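# Tuck an end flap's tabs into the box floor slots

## Task

Bend the top flap of the box's upright end wall over and down until both of its tabs are fully inserted in the slots of the box floor. When finished, that end wall and the two long walls must stand upright, the corner flaps at that end must be folded inward, and the box must sit on its base. All of this must stay in place by itself, without the robot holding any part.

## Robot and tools

Robot: two arms, left_arm and right_arm, each with a two-finger gripper and a wrist camera (cam_left_wrist and cam_right_wrist, both 616x616 fisheye). Random tugs on a held part or pushes on loose items can happen. Nothing may leave the table, the arms must not collide or shove each other hard, and drops, slams, slips and forceful pushes should be avoided.

Frames: one world frame. Origin on the table surface midway between the arms, +x points out across the table, +z up, and left_arm sits on the +y side. The arm names do not match image sides. Each gripper also has its own axes: the fingers extend along its +z and close along its y. The reported hand point lies between the finger pads, roughly 1 cm back from the tips. Printed positions can be inaccurate, especially at long reach.

execute_actions: argument actions is a list holding zero or one entry; optional pictures (boolean) asks for camera images. An empty list only reports the current state, with pictures. An action entry is {"rows": [...], "steps": n}, with 1 to 15 rows and n up to 15 (default 15). Each step lasts 1/30 s and uses one row; if rows run out, the final row repeats. A wait entry is {"steps": n} with n up to 300, counted from the previous result, so thinking time is included. A rejected call sends nothing to the robot.

Each row is one flat list of 14 numbers, all between -1 and 1: left_arm dx, dy, dz, rx, ry, rz, opening, then right_arm in the same order. dx to rz are an offset, not a pose: a target relative to that gripper's pose in the latest result that showed it (before any such result in the scene, and for the second or later call within one reply, relative to where the hand is when the action begins). The offset is in the gripper's own axes. Every row is measured from that same reference, not added onto the previous row. Scale: 1.0 equals 0.6 m for dx, dy, dz and 180 degrees for the rotation vector rx, ry, rz. Opening is absolute: +1 fully open (0.094 m), -1 closed.

move: target is one 14-number row with exactly the meaning above (offsets from the last shown pose, gripper axes, same scale, absolute openings). speed is each arm's top path speed in m/s, 0.002 to 0.5, default 0.25; rotation is capped at twice that value in rad/s. Both grippers follow straight paths that finish together, lasting 0.5 to 10 s; anything longer is cut off at 10 s. The opening is sent when the move starts, and the path begins once the robot is still, or after 3 s. Paths ignore obstacles and the other arm; hands lag, wander and can overshoot the speed, mostly with a near-straight arm. Faster contact hits harder, and aiming deeper past a contact presses harder. The result adds a "move:" line with the ending (done, off_target, moving, held, fault) and any limits: paced means the sent pose was clipped, held means a check blocked steps (after which motion can jump). Each gripper's distance to its target is given. If only one arm is named, the other finished normally. Images come back; per-step readings do not.

wait: seconds from 0 to 10; nothing new is commanded. zoom_image: camera (cam_left_wrist or cam_right_wrist) and region [x0, y0, x1, y1] in image pixels from the top-left, at most 504 by 504; gives a sharper crop of that camera's latest image. finished_scene: scene is the number of the current scene; it ends the scene irreversibly and reports success. Answering without any tool call ends everything.

Control behaviour: each step the commanded pose is limited to 70 mm and 16 degrees from the measured pose, then damped inverse kinematics drives the joints, favouring position over orientation. Arms tend to settle about a centimetre or more low, and repeated zero offsets let them sink, since zeros pull back to the reference pose rather than pausing. To keep an arm still, send the correction to its desired pose in the first call of a reply and zeros after, raising the aim if it still sags. After an action ends, an arm only continues to its last clipped pose, so far targets need several actions.

Timing: an action's result is captured 3 steps early; those 3 steps run while you reply, so actions need at least 3 steps.

Result lines: the state line lists each arm's end_effector_position (m) and end_effector_quat_wxyz. HELD flags steps whose command was partly withheld; "pose unreachable" names an arm whose command the clearance check altered. "Hand target" (only when nothing is held back) shows where the controller now steers each gripper. grip_measured gives finger opening on the command scale; the last Joint positions entry is the opening in metres. Readings may be off by about 1 mm. To grasp, command roughly 0.03 below grip_measured (less for a lighter hold); pads push about 50 to 62 N, less on very thin parts. Joint torques are raw drive outputs with offsets and noise. Joint limits (rad): waist -2.618 to 3.054, shoulder 0 to 3.142, elbow 0 to 3.142, wrist pitch -1.571 to 1.571, wrist yaw -1.571 to 1.571, wrist roll -2.094 to 2.094. MOTOR HOT appears from 75 °C; at 90 °C the arm halts 10 s, at 100 °C it goes limp and drops; these show as OVER-TEMPERATURE FAULT. A FAULT line can cut short a move, wait or action.

Camera calibration lines give fisheye intrinsics K, distortion D and T_world_to_cam; small per-camera errors exist, and updated values are listed when they change.

Each tool is called after "Call:" by a JSON object that holds its "api" and its "payload", one argument or row to a line.

## Session

Call:
{"api": "move", "payload": {
  "target": [0.1,-0.1,-0.2,0,0.27,0,1,0.1,0.1,-0.2,0,0.27,0,1]
}}

Scene clock: 2.37 s of 4500.00 s.
left_arm: end_effector_position=(+0.2709, +0.2227, +0.3377) grip_measured=+1.000 end_effector_quat_wxyz=(+0.335, -0.050, +0.941, +0.021) | right_arm: end_effector_position=(+0.2424, -0.1734, +0.3411) grip_measured=+1.000 end_effector_quat_wxyz=(+0.352, +0.002, +0.936, +0.004)
Joint positions: left_arm=[-0.379  1.211  1.689 -1.399 -0.232 -0.284  0.094] | right_arm=[ 0.378  1.177  1.662 -1.374  0.252  0.312  0.094]
Joint velocities: left_arm=[ 0.012  0.007  0.017 -0.037 -0.037 -0.022  0.   ] | right_arm=[-0.002  0.007 -0.002  0.007 -0.066 -0.022  0.   ]
Joint torques (N m, as the arm reports them, + toward a larger angle): left_arm=[-0.9  -1.59  8.43  1.3  -0.22 -0.05] | right_arm=[ 0.73 -1.41  7.53  1.82  0.24  0.07]
Hand target (left_arm): +0.272, +0.222, +0.345; +0.343, -0.053, +0.937, +0.020
Hand target (right_arm): +0.241, -0.174, +0.346; +0.353, +0.003, +0.936, +0.001
Off the commanded pose (left_arm): 0.009 m, 1 deg.
Off the commanded pose (right_arm): 0.006 m, 1 deg.
move: done
camera_calibration (this result's frames):
cam_left_wrist: T_world_to_cam=[[0.0667858, -0.996895, 0.0417206, 0.184731], [-0.933813, -0.0771797, -0.349336, 0.429736], [0.351472, -0.0156285, -0.936068, 0.330027], [0, 0, 0, 1]] pos_world=[0.27296, 0.222482, 0.451343]
cam_right_wrist: T_world_to_cam=[[-0.0543197, -0.998448, 0.0123136, -0.177355], [-0.971595, 0.0500061, -0.231308, 0.357378], [0.230333, -0.0245284, -0.972803, 0.390725], [0, 0, 0, 1]] pos_world=[0.247596, -0.185367, 0.464947]

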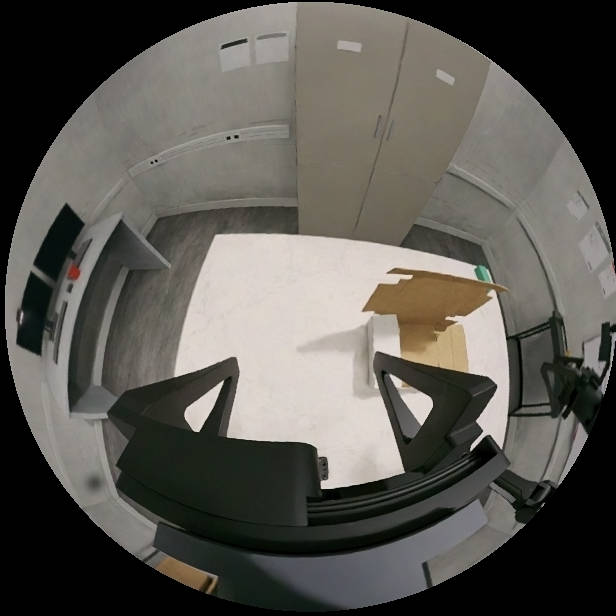

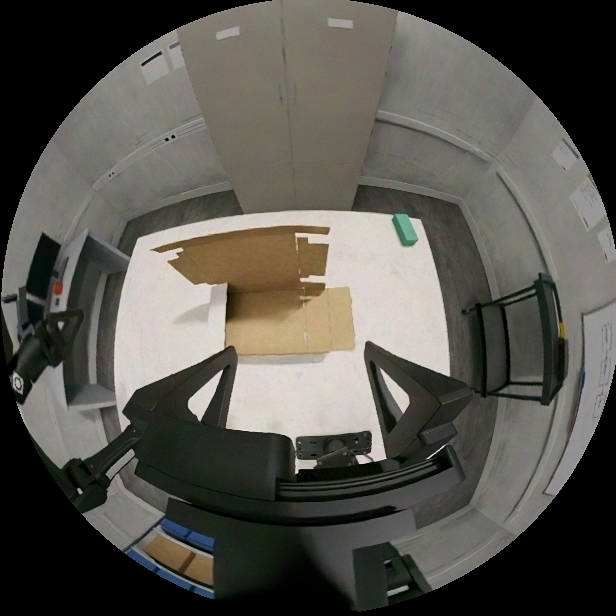

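Call:
{"api": "move", "payload": {
  "target": [0.148,-0.15,0.29,0,0.22,0,1,0.23,0.083,0.263,0,0.23,0,0.4]
}}

Call:
{"api": "move", "payload": {
  "target": [0,0,0,0,0,0.03,1,0,0,0,0,0,0.5,0.4],
  "speed": 0.4
}}

Scene clock: 4.60 s of 4500.00 s.
left_arm: end_effector_position=(+0.3220, +0.1449, +0.1347) grip_measured=+1.000 end_effector_quat_wxyz=(-0.021, -0.057, +0.998, +0.008) | right_arm: end_effector_position=(+0.2459, -0.1255, +0.1386) grip_measured=+0.401 end_effector_quat_wxyz=(+0.004, +0.002, +1.000, -0.003)
Joint positions: left_arm=[-0.442  1.852  1.654 -1.417  0.001 -0.433  0.094] | right_arm=[ 0.378  1.605  1.383 -1.344  0.009  0.403  0.066]
Joint velocities: left_arm=[-0.007 -0.007  0.002  0.066 -0.037  0.007  0.   ] | right_arm=[0.002 0.007 0.002 0.022 0.022 0.007 0.   ]
Joint torques (N m, as the arm reports them, + toward a larger angle): left_arm=[-0.84 -8.74  8.95 -0.05  0.04 -0.1 ] | right_arm=[ 0.83 -7.21  4.71  0.75 -0.05  0.06]
Hand target (left_arm): +0.325, +0.140, +0.147; -0.004, -0.057, +0.998, -0.001
Hand target (right_arm): +0.243, -0.122, +0.134; -0.001, -0.000, +1.000, -0.002
Off the commanded pose (left_arm): 0.013 m, 2 deg.
Off the commanded pose (right_arm): 0.008 m, 1 deg.
Kept back: nothing.
move: off_target (left_arm)
camera_calibration (this result's frames):
cam_left_wrist: T_world_to_cam=[[0.113719, -0.992486, 0.0451672, 0.0960774], [-0.928743, -0.0900496, 0.359621, 0.305226], [-0.352851, -0.0828445, -0.932005, 0.356852], [0, 0, 0, 1]] pos_world=[0.398467, 0.152404, 0.218483]
cam_right_wrist: T_world_to_cam=[[-0.0314315, -0.997849, 0.0575208, -0.138672], [-0.886929, 0.0543789, 0.458693, 0.195579], [-0.460834, -0.0365994, -0.886731, 0.350613], [0, 0, 0, 1]] pos_world=[0.330681, -0.136177, 0.229166]

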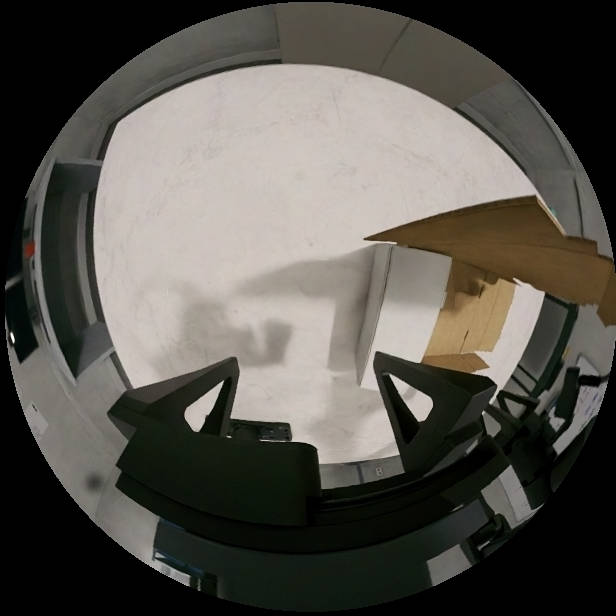

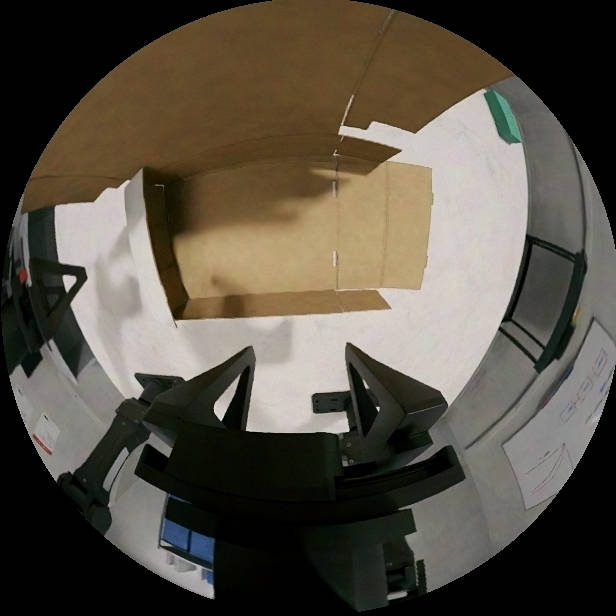

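Scene clock: 7.23 s of 4500.00 s.
left_arm: end_effector_position=(+0.3220, +0.1449, +0.1347) grip_measured=+1.000 end_effector_quat_wxyz=(-0.021, -0.014, +1.000, +0.007) | right_arm: end_effector_position=(+0.2457, -0.1251, +0.1386) grip_measured=+0.401 end_effector_quat_wxyz=(+0.004, +0.706, +0.708, +0.001)
Joint positions: left_arm=[-0.442  1.852  1.654 -1.417  0.001 -0.348  0.094] | right_arm=[ 0.378  1.605  1.383 -1.344  0.007  1.965  0.066]
Joint velocities: left_arm=[-0.007  0.002 -0.002 -0.037 -0.022 -0.022  0.   ] | right_arm=[ 0.007 -0.002 -0.007  0.095 -0.037 -0.007  0.   ]
Joint torques (N m, as the arm reports them, + toward a larger angle): left_arm=[-0.06 -7.67  6.39  0.08  0.    0.1 ] | right_arm=[-0.01 -7.21  5.85  0.65  0.04  0.07]
Hand target (left_arm): +0.322, +0.145, +0.135; -0.021, -0.009, +1.000, +0.007
Hand target (right_arm): +0.246, -0.125, +0.139; +0.005, +0.709, +0.705, +0.001
Off the commanded pose (left_arm): 0.000 m, 1 deg.
Off the commanded pose (right_arm): 0.000 m, 1 deg.
Kept back: nothing.
move: done
camera_calibration (this result's frames):
cam_left_wrist: T_world_to_cam=[[0.028742, -0.998401, 0.048673, 0.123822], [-0.932579, -0.00925557, 0.360846, 0.294585], [-0.359819, -0.0557628, -0.931354, 0.355082], [0, 0, 0, 1]] pos_world=[0.398931, 0.146151, 0.218381]
cam_right_wrist: T_world_to_cam=[[-0.998774, 0.0225425, 0.0440714, 0.228882], [0.0404095, 0.885518, 0.462845, 0.0709245], [-0.0285924, 0.464058, -0.885343, 0.306764], [0, 0, 0, 1]] pos_world=[0.234506, -0.210321, 0.228677]

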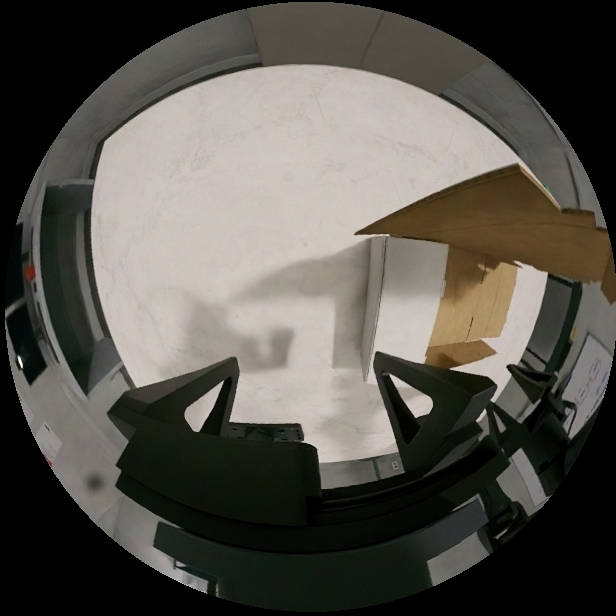

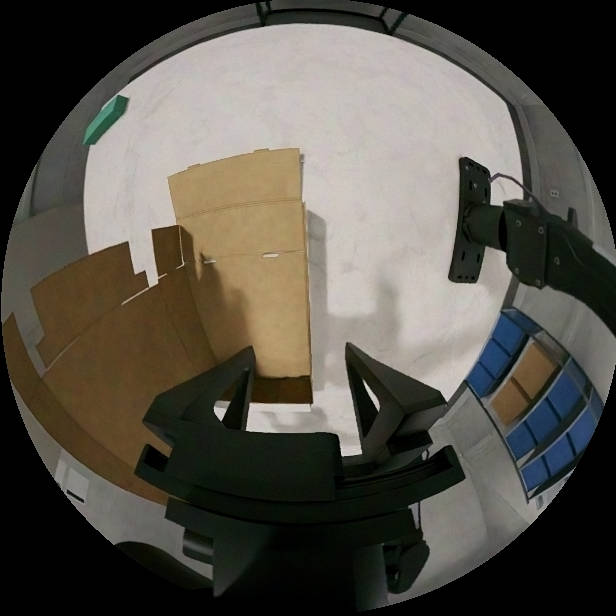

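Call:
{"api": "move", "payload": {
  "target": [0.04,0,0.03,0,0,0,1,0,-0.015,0.155,0,0,0,0.4],
  "speed": 0.1
}}

Call:
{"api": "move", "payload": {
  "target": [0,0,0,0,0,0,1,0,0,0,0,0,0,-1]
}}

Call:
{"api": "move", "payload": {
  "target": [0,-0.115,0.03,0,0,0,1,0,0,0,0,0,0,-1],
  "speed": 0.06
}}

Scene clock: 9.00 s of 4500.00 s.
left_arm: end_effector_position=(+0.3017, +0.1465, +0.1145) grip_measured=+1.000 end_effector_quat_wxyz=(-0.026, -0.014, +1.000, +0.009) | right_arm: end_effector_position=(+0.2451, -0.1253, +0.0525) grip_measured=+0.401 end_effector_quat_wxyz=(+0.009, +0.708, +0.706, +0.013)
Joint positions: left_arm=[-0.457  1.786  1.49  -1.329  0.001 -0.364  0.094] | right_arm=[ 0.378  1.629  1.061 -0.972  0.007  1.972  0.066]
Joint velocities: left_arm=[ 0.012 -0.017 -0.002 -0.007 -0.007 -0.022  0.   ] | right_arm=[ 0.007 -0.002 -0.002  0.022  0.037 -0.037  0.   ]
Joint torques (N m, as the arm reports them, + toward a larger angle): left_arm=[-0.94 -8.59  5.24  0.09  0.   -0.08] | right_arm=[ 0.94 -6.51  4.2   0.69  0.01  0.05]
Hand target (left_arm): +0.298, +0.145, +0.117; -0.021, -0.014, +1.000, +0.007
Hand target (right_arm): +0.238, -0.125, +0.046; +0.004, +0.706, +0.708, +0.001
Off the commanded pose (left_arm): 0.006 m, 1 deg.
Off the commanded pose (right_arm): 0.010 m, 2 deg.
Kept back: nothing.
move: done
camera_calibration (this result's frames):
cam_left_wrist: T_world_to_cam=[[0.0299099, -0.998564, 0.0444486, 0.127083], [-0.929234, -0.0113941, 0.369315, 0.281304], [-0.368279, -0.0523494, -0.92824, 0.330781], [0, 0, 0, 1]] pos_world=[0.379415, 0.147422, 0.197506]
cam_right_wrist: T_world_to_cam=[[-0.999361, 0.0290769, 0.0207909, 0.234273], [0.0354524, 0.880568, 0.472591, 0.111095], [-0.00456636, 0.473026, -0.881037, 0.225659], [0, 0, 0, 1]] pos_world=[0.231215, -0.211381, 0.141441]

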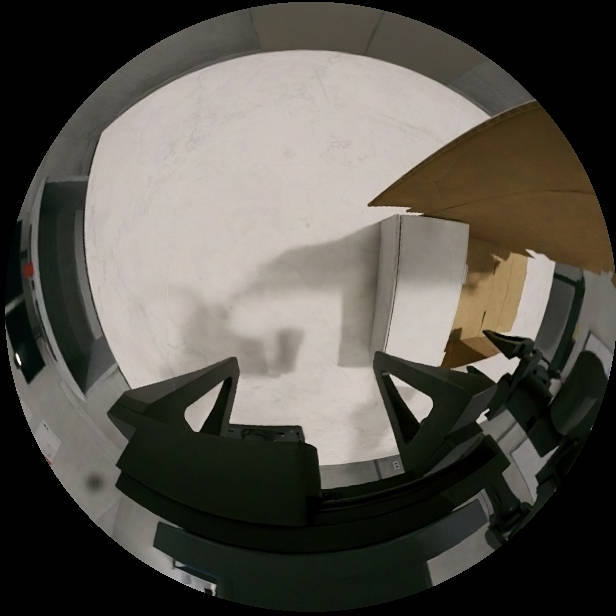

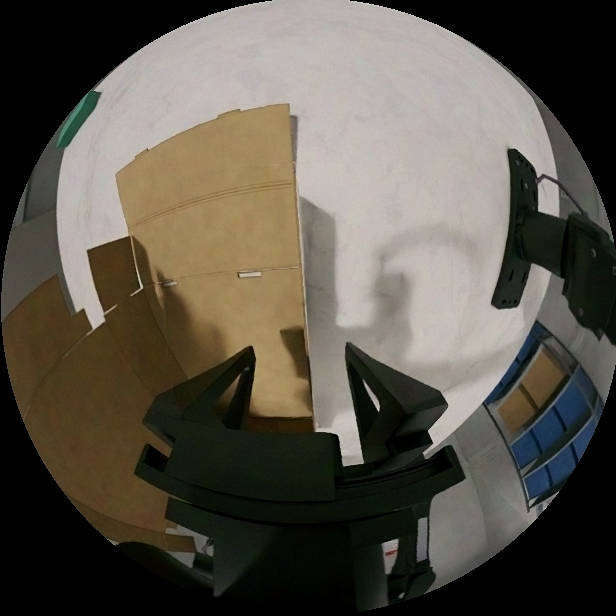

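Scene clock: 9.50 s of 4500.00 s.
left_arm: end_effector_position=(+0.3017, +0.1465, +0.1145) grip_measured=+1.000 end_effector_quat_wxyz=(-0.026, -0.014, +1.000, +0.009) | right_arm: end_effector_position=(+0.2460, -0.1249, +0.0525) grip_measured=-0.973 end_effector_quat_wxyz=(+0.010, +0.708, +0.706, +0.015)
Joint positions: left_arm=[-0.457  1.786  1.49  -1.329  0.001 -0.364  0.094] | right_arm=[ 0.378  1.629  1.061 -0.968  0.007  1.972  0.001]
Joint velocities: left_arm=[-0.007 -0.027  0.012 -0.066  0.037  0.051  0.   ] | right_arm=[-0.002 -0.007  0.002  0.022  0.022  0.007 -0.001]
Joint torques (N m, as the arm reports them, + toward a larger angle): left_arm=[-0.12 -7.16  6.4   0.06  0.    0.01] | right_arm=[ 0.02 -7.21  5.65  0.65  0.01 -0.01]
Hand target (left_arm): +0.302, +0.146, +0.115; -0.026, -0.014, +1.000, +0.009
Hand target (right_arm): +0.245, -0.125, +0.052; +0.009, +0.708, +0.706, +0.013
Off the commanded pose (left_arm): 0.000 m, 0 deg.
Off the commanded pose (right_arm): 0.001 m, 0 deg.
Kept back: nothing.
move: done
camera_calibration (this result's frames):
cam_left_wrist: T_world_to_cam=[[0.0299099, -0.998564, 0.0444486, 0.127083], [-0.929234, -0.0113941, 0.369315, 0.281304], [-0.368279, -0.0523494, -0.92824, 0.330781], [0, 0, 0, 1]] pos_world=[0.379415, 0.147422, 0.197506]
cam_right_wrist: T_world_to_cam=[[-0.999434, 0.0290462, 0.0169715, 0.235436], [0.033621, 0.879799, 0.474155, 0.110962], [-0.00115911, 0.474457, -0.880278, 0.224802], [0, 0, 0, 1]] pos_world=[0.231833, -0.211122, 0.141279]

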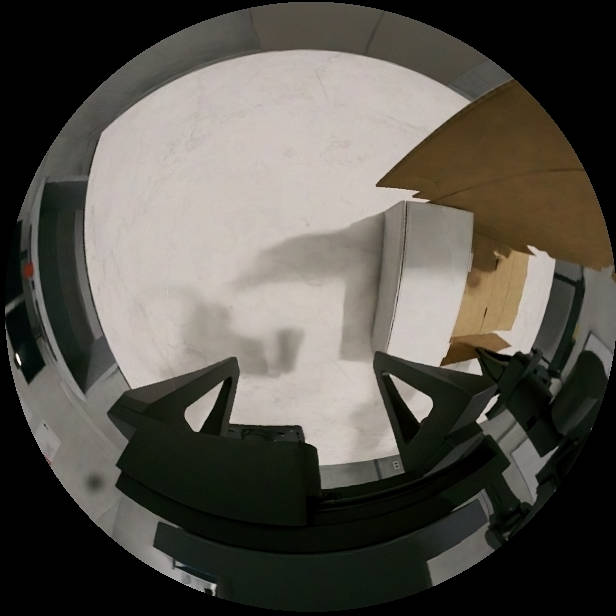

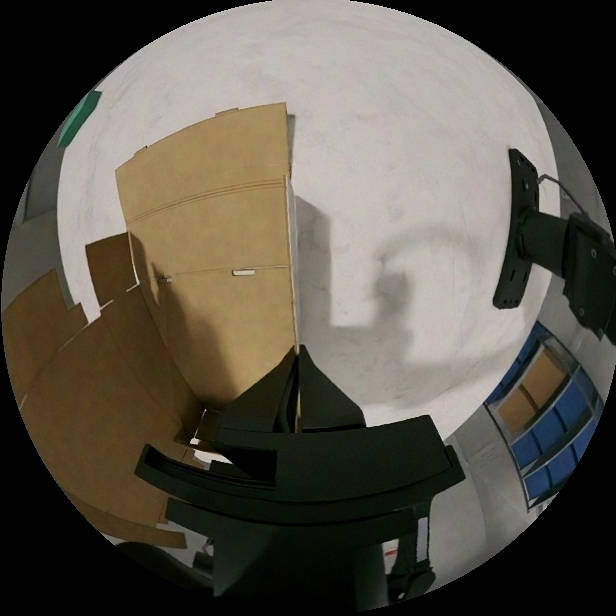

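Scene clock: 11.00 s of 4500.00 s.
left_arm: end_effector_position=(+0.2948, +0.0871, +0.0893) grip_measured=+1.000 end_effector_quat_wxyz=(-0.043, -0.012, +0.999, +0.021) | right_arm: end_effector_position=(+0.2462, -0.1253, +0.0525) grip_measured=-0.973 end_effector_quat_wxyz=(+0.011, +0.708, +0.706, +0.014)
Joint positions: left_arm=[-0.631  1.903  1.537 -1.3    0.006 -0.533  0.094] | right_arm=[ 0.378  1.629  1.061 -0.968  0.009  1.972  0.001]
Joint velocities: left_arm=[ 0.002 -0.007  0.002  0.022  0.007  0.037  0.   ] | right_arm=[-0.007 -0.012 -0.002  0.007  0.007  0.037 -0.   ]
Joint torques (N m, as the arm reports them, + toward a larger angle): left_arm=[-0.89 -7.79  8.68  0.16  0.03 -0.12] | right_arm=[ 0.01 -7.24  5.67  0.72 -0.01  0.01]
Hand target (left_arm): +0.303, +0.078, +0.095; -0.026, -0.014, +1.000, +0.011
Hand target (right_arm): +0.246, -0.125, +0.053; +0.009, +0.708, +0.706, +0.015
Off the commanded pose (left_arm): 0.014 m, 2 deg.
Off the commanded pose (right_arm): 0.000 m, 0 deg.
Kept back: nothing.
move: off_target (left_arm)
camera_calibration (this result's frames):
cam_left_wrist: T_world_to_cam=[[0.0263769, -0.999459, 0.0196288, 0.0724845], [-0.916026, -0.0163038, 0.400787, 0.277235], [-0.40025, -0.028552, -0.915961, 0.307986], [0, 0, 0, 1]] pos_world=[0.375314, 0.0857589, 0.169569]
cam_right_wrist: T_world_to_cam=[[-0.999446, 0.0291603, 0.016025, 0.235672], [0.0332717, 0.880795, 0.472328, 0.111593], [-0.000341516, 0.472599, -0.881277, 0.224602], [0, 0, 0, 1]] pos_world=[0.231905, -0.21131, 0.141452]

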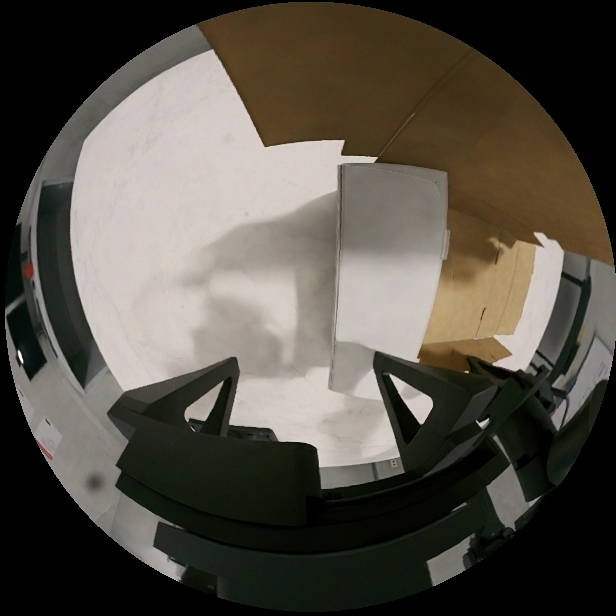

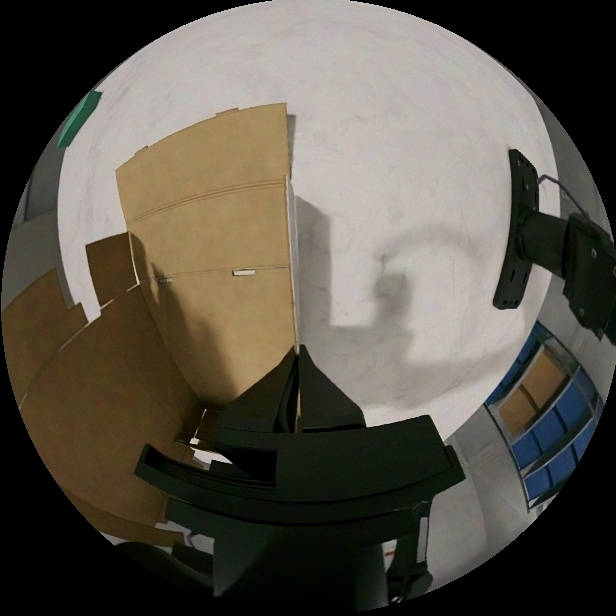

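Call:
{"api": "move", "payload": {
  "target": [-0.04,-0.05,0.015,0,0.02,0,1,0,0,0,0,0,0,-1],
  "speed": 0.05
}}

Call:
{"api": "move", "payload": {
  "target": [0,0,0.08,0,0,0,1,0,0,0,0,0,0,-1],
  "speed": 0.04
}}

Scene clock: 12.33 s of 4500.00 s.
left_arm: end_effector_position=(+0.3147, +0.0641, +0.0744) grip_measured=+1.000 end_effector_quat_wxyz=(-0.081, -0.011, +0.996, +0.023) | right_arm: end_effector_position=(+0.2474, -0.1258, +0.0526) grip_measured=-0.973 end_effector_quat_wxyz=(+0.014, +0.711, +0.703, +0.015)
Joint positions: left_arm=[-0.642  2.09   1.737 -1.38   0.042 -0.54   0.094] | right_arm=[ 0.378  1.629  1.061 -0.964  0.014  1.978  0.001]
Joint velocities: left_arm=[ 0.002 -0.012  0.007 -0.007  0.022  0.007  0.   ] | right_arm=[ 0.007 -0.002  0.002 -0.051 -0.066 -0.037 -0.   ]
Joint torques (N m, as the arm reports them, + toward a larger angle): left_arm=[-0.78 -8.69  8.33 -0.2   0.02 -0.11] | right_arm=[-0.01 -7.24  5.67  0.68 -0.03 -0.05]
Hand target (left_arm): +0.319, +0.059, +0.077; -0.074, -0.013, +0.997, +0.020
Hand target (right_arm): +0.246, -0.125, +0.053; +0.011, +0.708, +0.706, +0.014
Off the commanded pose (left_arm): 0.008 m, 1 deg.
Off the commanded pose (right_arm): 0.001 m, 1 deg.
Kept back: nothing.
move: done
camera_calibration (this result's frames):
cam_left_wrist: T_world_to_cam=[[0.0276531, -0.999516, 0.0142784, 0.0492335], [-0.882799, -0.0177183, 0.469416, 0.285638], [-0.468936, -0.0255858, -0.882862, 0.320578], [0, 0, 0, 1]] pos_world=[0.40113, 0.0624729, 0.14824]
cam_right_wrist: T_world_to_cam=[[-0.999285, 0.0362562, 0.0107114, 0.237974], [0.0370384, 0.882115, 0.469575, 0.111396], [0.00757627, 0.469636, -0.882828, 0.222648], [0, 0, 0, 1]] pos_world=[0.231991, -0.211456, 0.141702]

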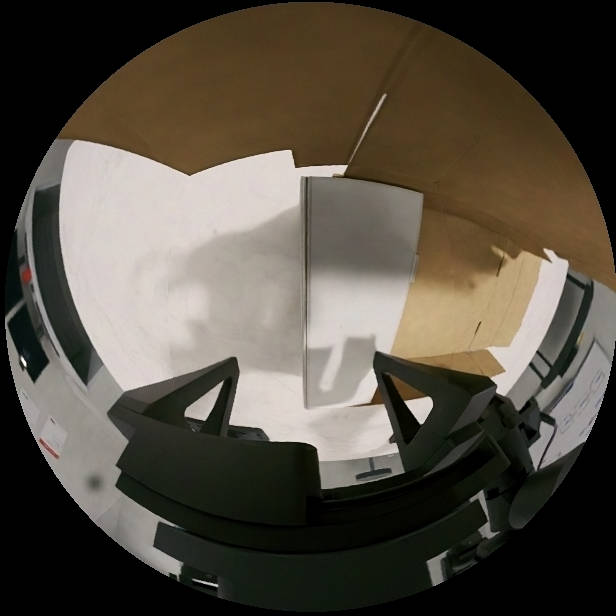

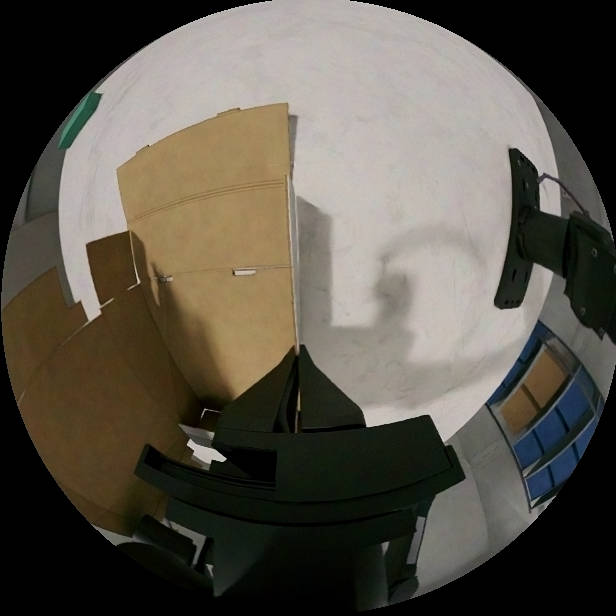

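Scene clock: 14.03 s of 4500.00 s.
left_arm: end_effector_position=(+0.3097, +0.0631, +0.0293) grip_measured=+1.000 end_effector_quat_wxyz=(-0.081, -0.012, +0.997, +0.013) | right_arm: end_effector_position=(+0.2472, -0.1247, +0.0526) grip_measured=-0.973 end_effector_quat_wxyz=(+0.011, +0.711, +0.703, +0.017)
Joint positions: left_arm=[-0.642  2.102  1.573 -1.195  0.061 -0.54   0.094] | right_arm=[ 0.378  1.629  1.061 -0.963  0.008  1.978  0.001]
Joint velocities: left_arm=[-0.017  0.012  0.007 -0.007  0.007  0.022  0.   ] | right_arm=[ 0.002  0.007 -0.002 -0.037 -0.022  0.037 -0.   ]
Joint torques (N m, as the arm reports them, + toward a larger angle): left_arm=[-0.45 -9.26  5.13 -0.15 -0.16 -0.02] | right_arm=[ 0.02 -7.28  5.68  0.7   0.07  0.01]
Hand target (left_arm): +0.308, +0.066, +0.027; -0.081, -0.011, +0.996, +0.023
Hand target (right_arm): +0.247, -0.126, +0.053; +0.014, +0.711, +0.703, +0.015
Off the commanded pose (left_arm): 0.005 m, 1 deg.
Off the commanded pose (right_arm): 0.001 m, 0 deg.
Kept back: nothing.
move: done
camera_calibration (this result's frames):
cam_left_wrist: T_world_to_cam=[[0.0306795, -0.998905, 0.035315, 0.0473846], [-0.882242, -0.0104561, 0.470679, 0.301665], [-0.469795, -0.0455966, -0.881597, 0.27993], [0, 0, 0, 1]] pos_world=[0.396198, 0.0632509, 0.103125]
cam_right_wrist: T_world_to_cam=[[-0.999279, 0.0359508, 0.0122356, 0.237655], [0.0374474, 0.87926, 0.474869, 0.109685], [0.00631361, 0.474984, -0.879972, 0.222954], [0, 0, 0, 1]] pos_world=[0.231969, -0.210885, 0.141199]

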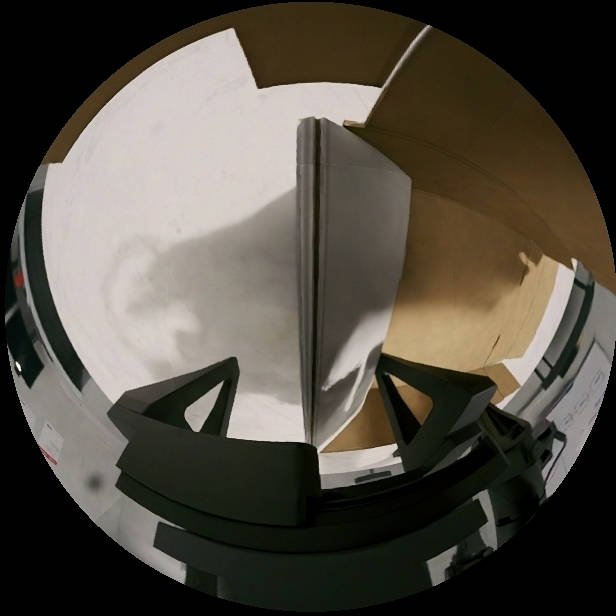

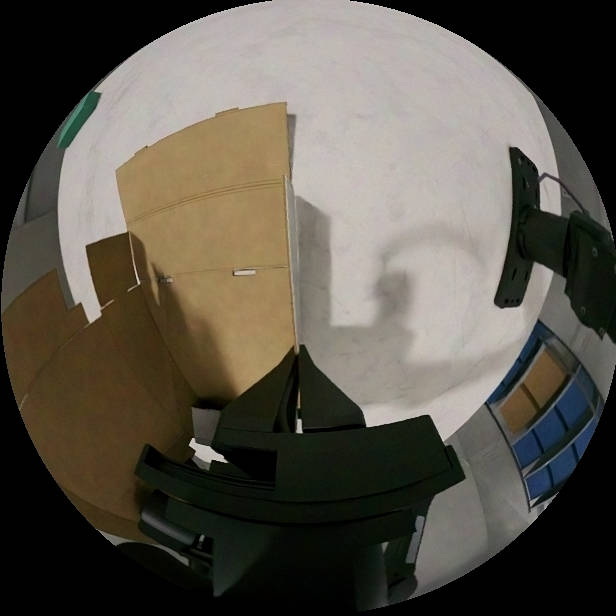

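Call:
{"api": "move", "payload": {
  "target": [0,-0.01,-0.025,0,-0.03,0,0.2,0,0,0,0,0,0,-1],
  "speed": 0.03
}}

Call:
{"api": "move", "payload": {
  "target": [0,0.01,0,0,0,0,-0.9,0,0,0,0,0,0,-1],
  "speed": 0.03
}}

Scene clock: 16.07 s of 4500.00 s.
left_arm: end_effector_position=(+0.3105, +0.0511, +0.0334) grip_measured=+0.202 end_effector_quat_wxyz=(-0.052, -0.008, +0.999, +0.004) | right_arm: end_effector_position=(+0.2483, -0.1191, +0.0527) grip_measured=-0.973 end_effector_quat_wxyz=(+0.004, +0.707, +0.707, +0.027)
Joint positions: left_arm=[-0.676  2.066  1.544 -1.141  0.048 -0.567  0.056] | right_arm=[ 0.381  1.629  1.061 -0.95  -0.013  1.973  0.001]
Joint velocities: left_arm=[-0.002  0.017 -0.022 -0.081 -0.007  0.022  0.   ] | right_arm=[ 0.012  0.002 -0.032  0.051  0.037 -0.066 -0.001]
Joint torques (N m, as the arm reports them, + toward a larger angle): left_arm=[ -0.2  -11.46   5.43  -0.13  -0.32  -0.09] | right_arm=[-0.25 -7.28  5.7   0.64  0.19  0.06]
Hand target (left_arm): +0.312, +0.057, +0.044; -0.035, -0.011, +0.999, +0.014
Hand target (right_arm): +0.247, -0.125, +0.053; +0.011, +0.711, +0.703, +0.017
Off the commanded pose (left_arm): 0.012 m, 2 deg.
Off the commanded pose (right_arm): 0.006 m, 2 deg.
Kept back: nothing.
move: off_target (left_arm)
camera_calibration (this result's frames):
cam_left_wrist: T_world_to_cam=[[0.0202083, -0.998377, 0.0532457, 0.0378775], [-0.908327, 0.00392033, 0.418243, 0.309434], [-0.417773, -0.0568165, -0.906773, 0.268644], [0, 0, 0, 1]] pos_world=[0.392534, 0.0518663, 0.112163]
cam_right_wrist: T_world_to_cam=[[-0.999621, 0.0259712, 0.00907611, 0.237642], [0.0270519, 0.867857, 0.496077, 0.104753], [0.00500694, 0.496135, -0.868231, 0.222648], [0, 0, 0, 1]] pos_world=[0.233604, -0.207546, 0.139187]

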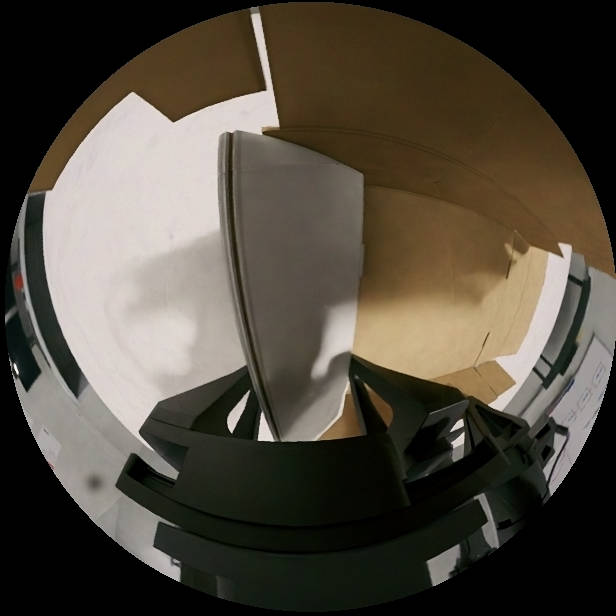

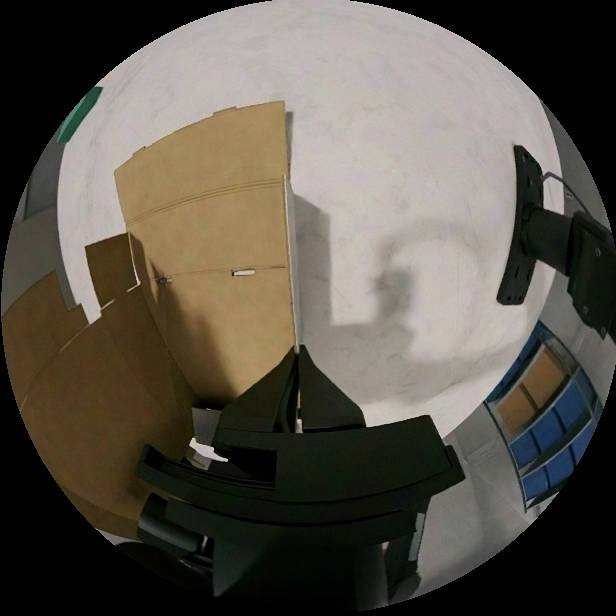

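Scene clock: 16.77 s of 4500.00 s.
left_arm: end_effector_position=(+0.3120, +0.0582, +0.0313) grip_measured=-0.882 end_effector_quat_wxyz=(-0.053, -0.010, +0.998, +0.013) | right_arm: end_effector_position=(+0.2485, -0.1229, +0.0529) grip_measured=-0.973 end_effector_quat_wxyz=(+0.010, +0.709, +0.705, +0.022)
Joint positions: left_arm=[-0.664  2.07   1.54  -1.145  0.034 -0.561  0.006] | right_arm=[ 0.378  1.628  1.061 -0.956  0.002  1.973  0.001]
Joint velocities: left_arm=[-0.002 -0.012 -0.012  0.007 -0.081 -0.007 -0.002] | right_arm=[-0.002 -0.012 -0.012  0.037  0.022  0.007 -0.   ]
Joint torques (N m, as the arm reports them, + toward a larger angle): left_arm=[  0.06 -10.11   5.     0.05   0.15   0.08] | right_arm=[ 0.25 -7.16  5.71  0.81 -0.12  0.  ]
Hand target (left_arm): +0.310, +0.057, +0.034; -0.052, -0.008, +0.999, +0.004
Hand target (right_arm): +0.248, -0.119, +0.053; +0.004, +0.707, +0.706, +0.027
Off the commanded pose (left_arm): 0.003 m, 1 deg.
Off the commanded pose (right_arm): 0.004 m, 1 deg.
Kept back: nothing.
move: done
camera_calibration (this result's frames):
cam_left_wrist: T_world_to_cam=[[0.0246703, -0.999043, 0.0361067, 0.0442034], [-0.907388, -0.00721931, 0.420231, 0.311931], [-0.419568, -0.04313, -0.906699, 0.267515], [0, 0, 0, 1]] pos_world=[0.394193, 0.057951, 0.109877]
cam_right_wrist: T_world_to_cam=[[-0.999505, 0.0306301, 0.00724804, 0.238534], [0.0303205, 0.875119, 0.482956, 0.108718], [0.00845007, 0.482937, -0.875615, 0.22264], [0, 0, 0, 1]] pos_world=[0.233238, -0.209968, 0.140712]

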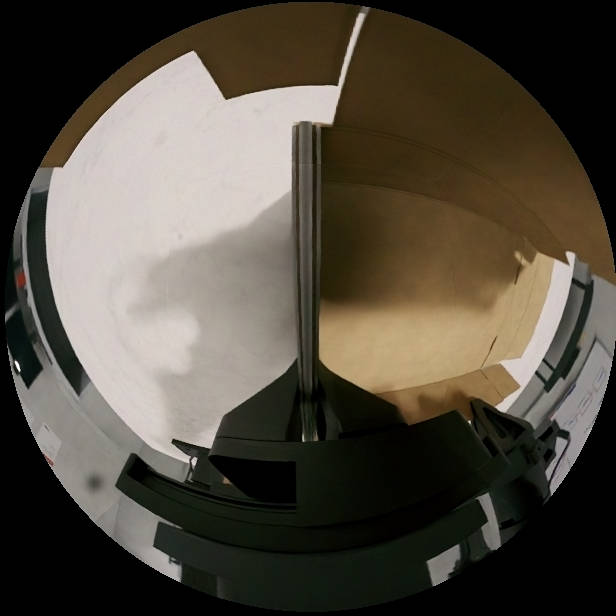

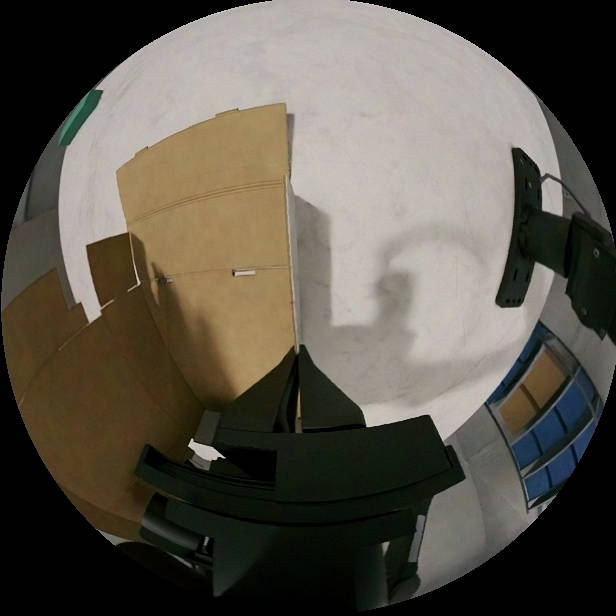

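Call:
{"api": "move", "payload": {
  "target": [0,-0.01,0.03,-0.02,0,0,-0.92,0,0,0.01,0,0,0,-1],
  "speed": 0.03
}}

Call:
{"api": "move", "payload": {
  "target": [0,0,0,0,0,0,-0.3,0,0,0,0,0,0,-0.5]
}}

Call:
{"api": "move", "payload": {
  "target": [0.02,0,-0.18,0,0,0,-0.3,0,0,-0.13,0,0,0,-0.5],
  "speed": 0.1
}}

Scene clock: 18.27 s of 4500.00 s.
left_arm: end_effector_position=(+0.3107, +0.0552, +0.0260) grip_measured=-0.882 end_effector_quat_wxyz=(-0.055, -0.010, +0.998, +0.017) | right_arm: end_effector_position=(+0.2484, -0.1258, +0.0526) grip_measured=-0.973 end_effector_quat_wxyz=(+0.015, +0.709, +0.705, +0.016)
Joint positions: left_arm=[-0.674  2.085  1.54  -1.137  0.031 -0.57   0.006] | right_arm=[ 0.378  1.629  1.061 -0.96   0.016  1.973  0.001]
Joint velocities: left_arm=[ 0.022  0.002  0.002  0.051  0.037  0.022 -0.001] | right_arm=[ 0.012 -0.007  0.022  0.007  0.037 -0.007 -0.001]
Joint torques (N m, as the arm reports them, + toward a larger angle): left_arm=[-2.59 -6.31  6.89  0.02 -0.45 -0.28] | right_arm=[ 0.01 -6.59  4.52  1.06 -0.11  0.01]
Hand target (left_arm): +0.310, +0.053, +0.013; -0.053, -0.008, +0.998, +0.044
Hand target (right_arm): +0.249, -0.123, +0.047; +0.010, +0.709, +0.705, +0.022
Off the commanded pose (left_arm): 0.013 m, 3 deg.
Off the commanded pose (right_arm): 0.006 m, 1 deg.
Kept back: nothing.
move: off_target (left_arm)
camera_calibration (this result's frames):
cam_left_wrist: T_world_to_cam=[[0.022904, -0.999326, 0.0286928, 0.0422074], [-0.905562, -0.0085774, 0.424127, 0.312425], [-0.423595, -0.0356974, -0.905148, 0.262849], [0, 0, 0, 1]] pos_world=[0.393295, 0.0542417, 0.104198]
cam_right_wrist: T_world_to_cam=[[-0.99951, 0.0306234, 0.00643245, 0.238548], [0.0300599, 0.882551, 0.469255, 0.113097], [0.00869321, 0.469218, -0.883039, 0.222334], [0, 0, 0, 1]] pos_world=[0.233099, -0.211442, 0.141723]

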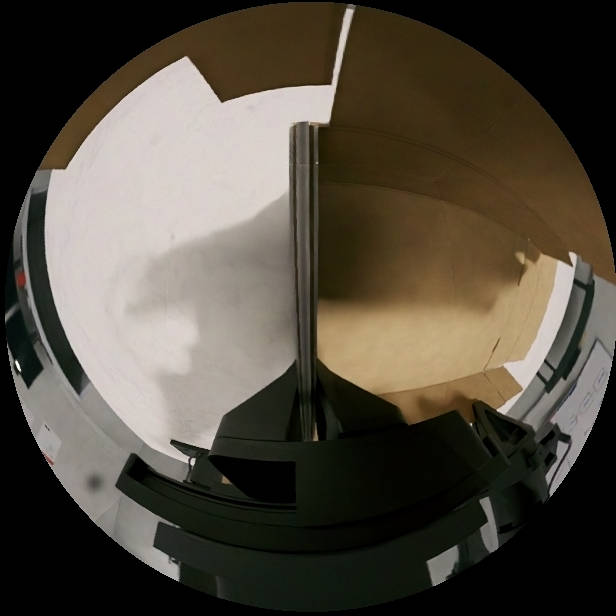

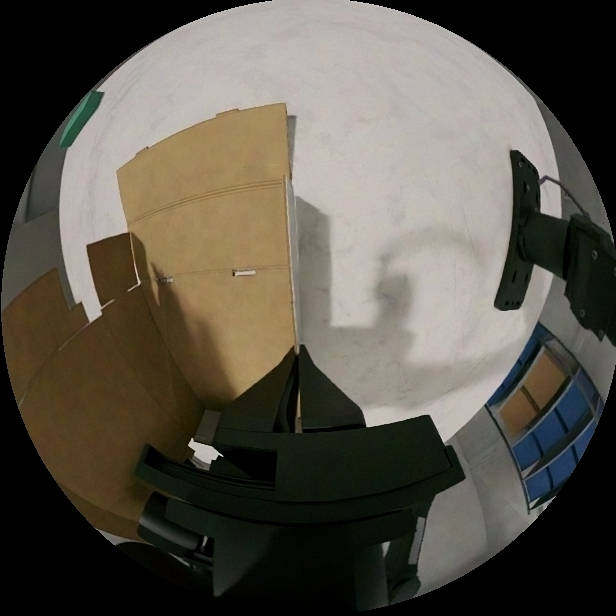

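Scene clock: 18.77 s of 4500.00 s.
left_arm: end_effector_position=(+0.3102, +0.0553, +0.0242) grip_measured=-0.301 end_effector_quat_wxyz=(-0.058, -0.010, +0.998, +0.017) | right_arm: end_effector_position=(+0.2487, -0.1256, +0.0526) grip_measured=-0.501 end_effector_quat_wxyz=(+0.016, +0.709, +0.705, +0.017)
Joint positions: left_arm=[-0.674  2.09   1.54  -1.137  0.033 -0.57   0.033] | right_arm=[ 0.378  1.629  1.061 -0.959  0.016  1.973  0.023]
Joint velocities: left_arm=[ 0.012 -0.012  0.002 -0.051  0.022  0.007  0.002] | right_arm=[-0.012 -0.007 -0.012 -0.037 -0.066 -0.081  0.   ]
Joint torques (N m, as the arm reports them, + toward a larger angle): left_arm=[-0.15 -9.6   5.97 -0.07  0.    0.01] | right_arm=[-0.01 -7.29  5.65  0.72  0.02  0.01]
Hand target (left_arm): +0.311, +0.055, +0.026; -0.055, -0.010, +0.998, +0.016
Hand target (right_arm): +0.248, -0.126, +0.053; +0.015, +0.709, +0.705, +0.016
Off the commanded pose (left_arm): 0.002 m, 0 deg.
Off the commanded pose (right_arm): 0.000 m, 0 deg.
Kept back: nothing.
move: done
camera_calibration (this result's frames):
cam_left_wrist: T_world_to_cam=[[0.0232792, -0.999353, 0.0274194, 0.0422769], [-0.903191, -0.00926485, 0.429139, 0.311899], [-0.428607, -0.034755, -0.902822, 0.262429], [0, 0, 0, 1]] pos_world=[0.393199, 0.0542599, 0.10192]
cam_right_wrist: T_world_to_cam=[[-0.999518, 0.03062, 0.00504432, 0.238968], [0.0293993, 0.882274, 0.469818, 0.113049], [0.00993535, 0.46974, -0.882749, 0.222017], [0, 0, 0, 1]] pos_world=[0.233323, -0.211348, 0.141667]

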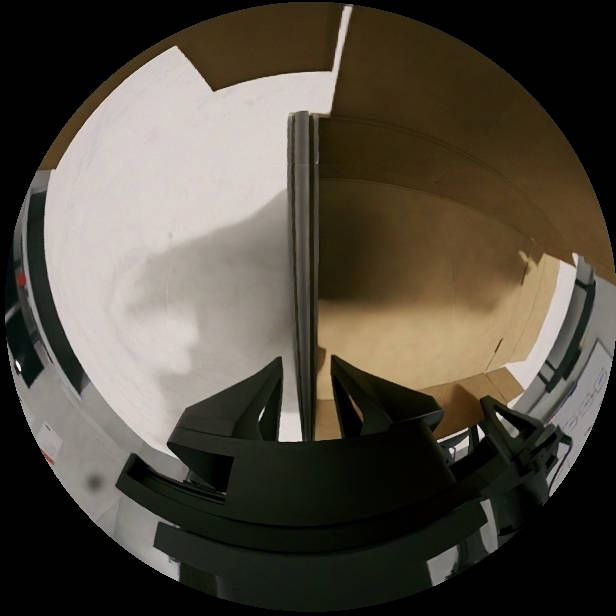

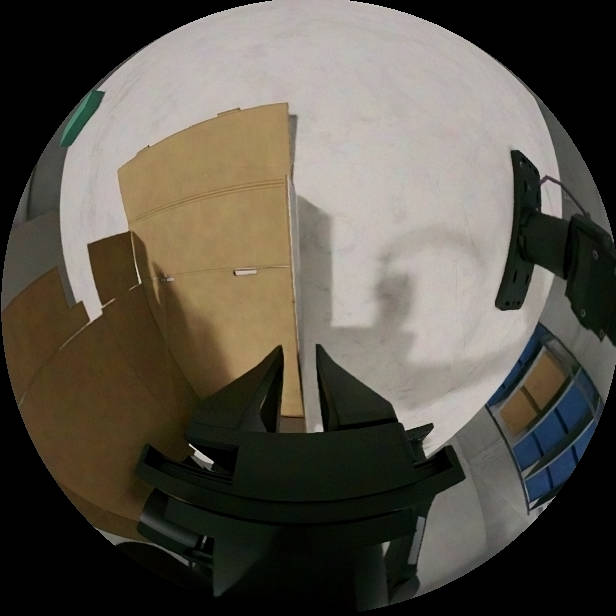

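Scene clock: 20.43 s of 4500.00 s.
left_arm: end_effector_position=(+0.3077, +0.0568, +0.1186) grip_measured=-0.301 end_effector_quat_wxyz=(-0.074, -0.011, +0.997, +0.027) | right_arm: end_effector_position=(+0.2432, -0.1279, +0.1200) grip_measured=-0.501 end_effector_quat_wxyz=(+0.012, +0.709, +0.705, +0.008)
Joint positions: left_arm=[-0.674  2.067  1.879 -1.537  0.033 -0.572  0.033] | right_arm=[ 0.378  1.576  1.279 -1.25   0.016  1.973  0.023]
Joint velocities: left_arm=[-0.007 -0.002 -0.022  0.007 -0.051  0.022  0.   ] | right_arm=[ 0.012 -0.007  0.007  0.022  0.007  0.066 -0.001]
Joint torques (N m, as the arm reports them, + toward a larger angle): left_arm=[ -1.11 -10.66   8.55  -0.27   0.04  -0.09] | right_arm=[ 0.17 -8.08  7.88  0.47  0.02  0.02]
Hand target (left_arm): +0.308, +0.051, +0.133; -0.058, -0.010, +0.998, +0.017
Hand target (right_arm): +0.245, -0.127, +0.130; +0.016, +0.709, +0.705, +0.017
Off the commanded pose (left_arm): 0.015 m, 2 deg.
Off the commanded pose (right_arm): 0.011 m, 1 deg.
Kept back: nothing.
move: off_target (left_arm, right_arm)
camera_calibration (this result's frames):
cam_left_wrist: T_world_to_cam=[[0.0260892, -0.999638, 0.00652246, 0.0429335], [-0.888944, -0.0202147, 0.457569, 0.261979], [-0.457272, -0.0177357, -0.88915, 0.352873], [0, 0, 0, 1]] pos_world=[0.393123, 0.0544723, 0.193603]
cam_right_wrist: T_world_to_cam=[[-0.999269, 0.0307247, 0.022741, 0.231041], [0.037762, 0.885785, 0.462557, 0.0828982], [-0.00593172, 0.463077, -0.886298, 0.286023], [0, 0, 0, 1]] pos_world=[0.229438, -0.212979, 0.209903]

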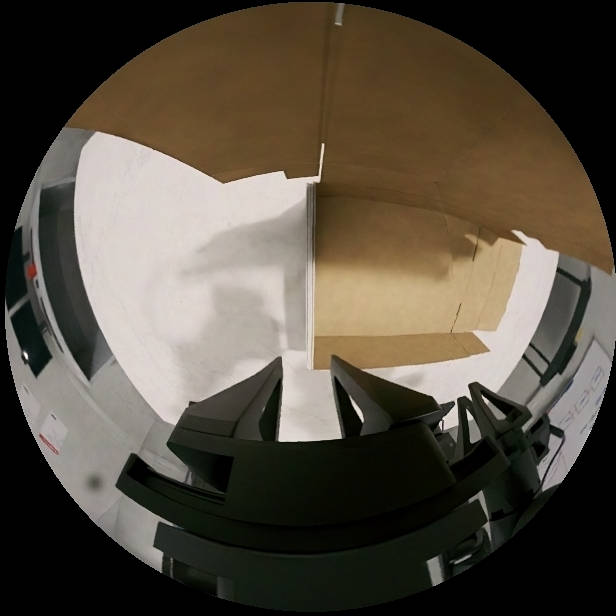

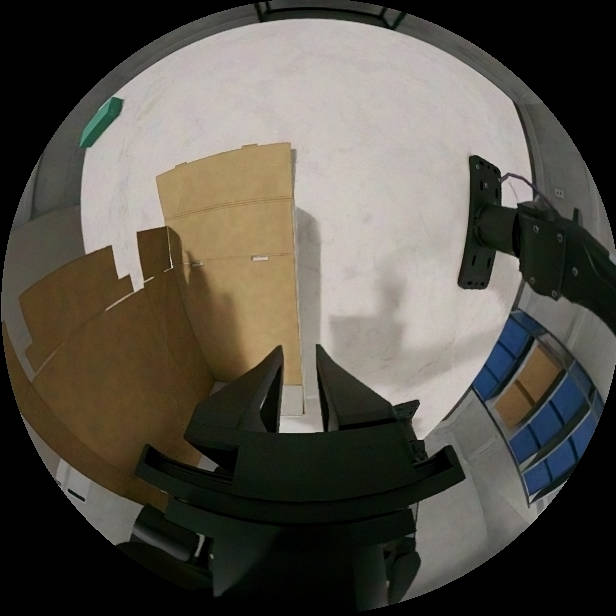

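Call:
{"api": "finished_scene", "payload": {
  "scene": 2
}}

The scene is finished: the task was done.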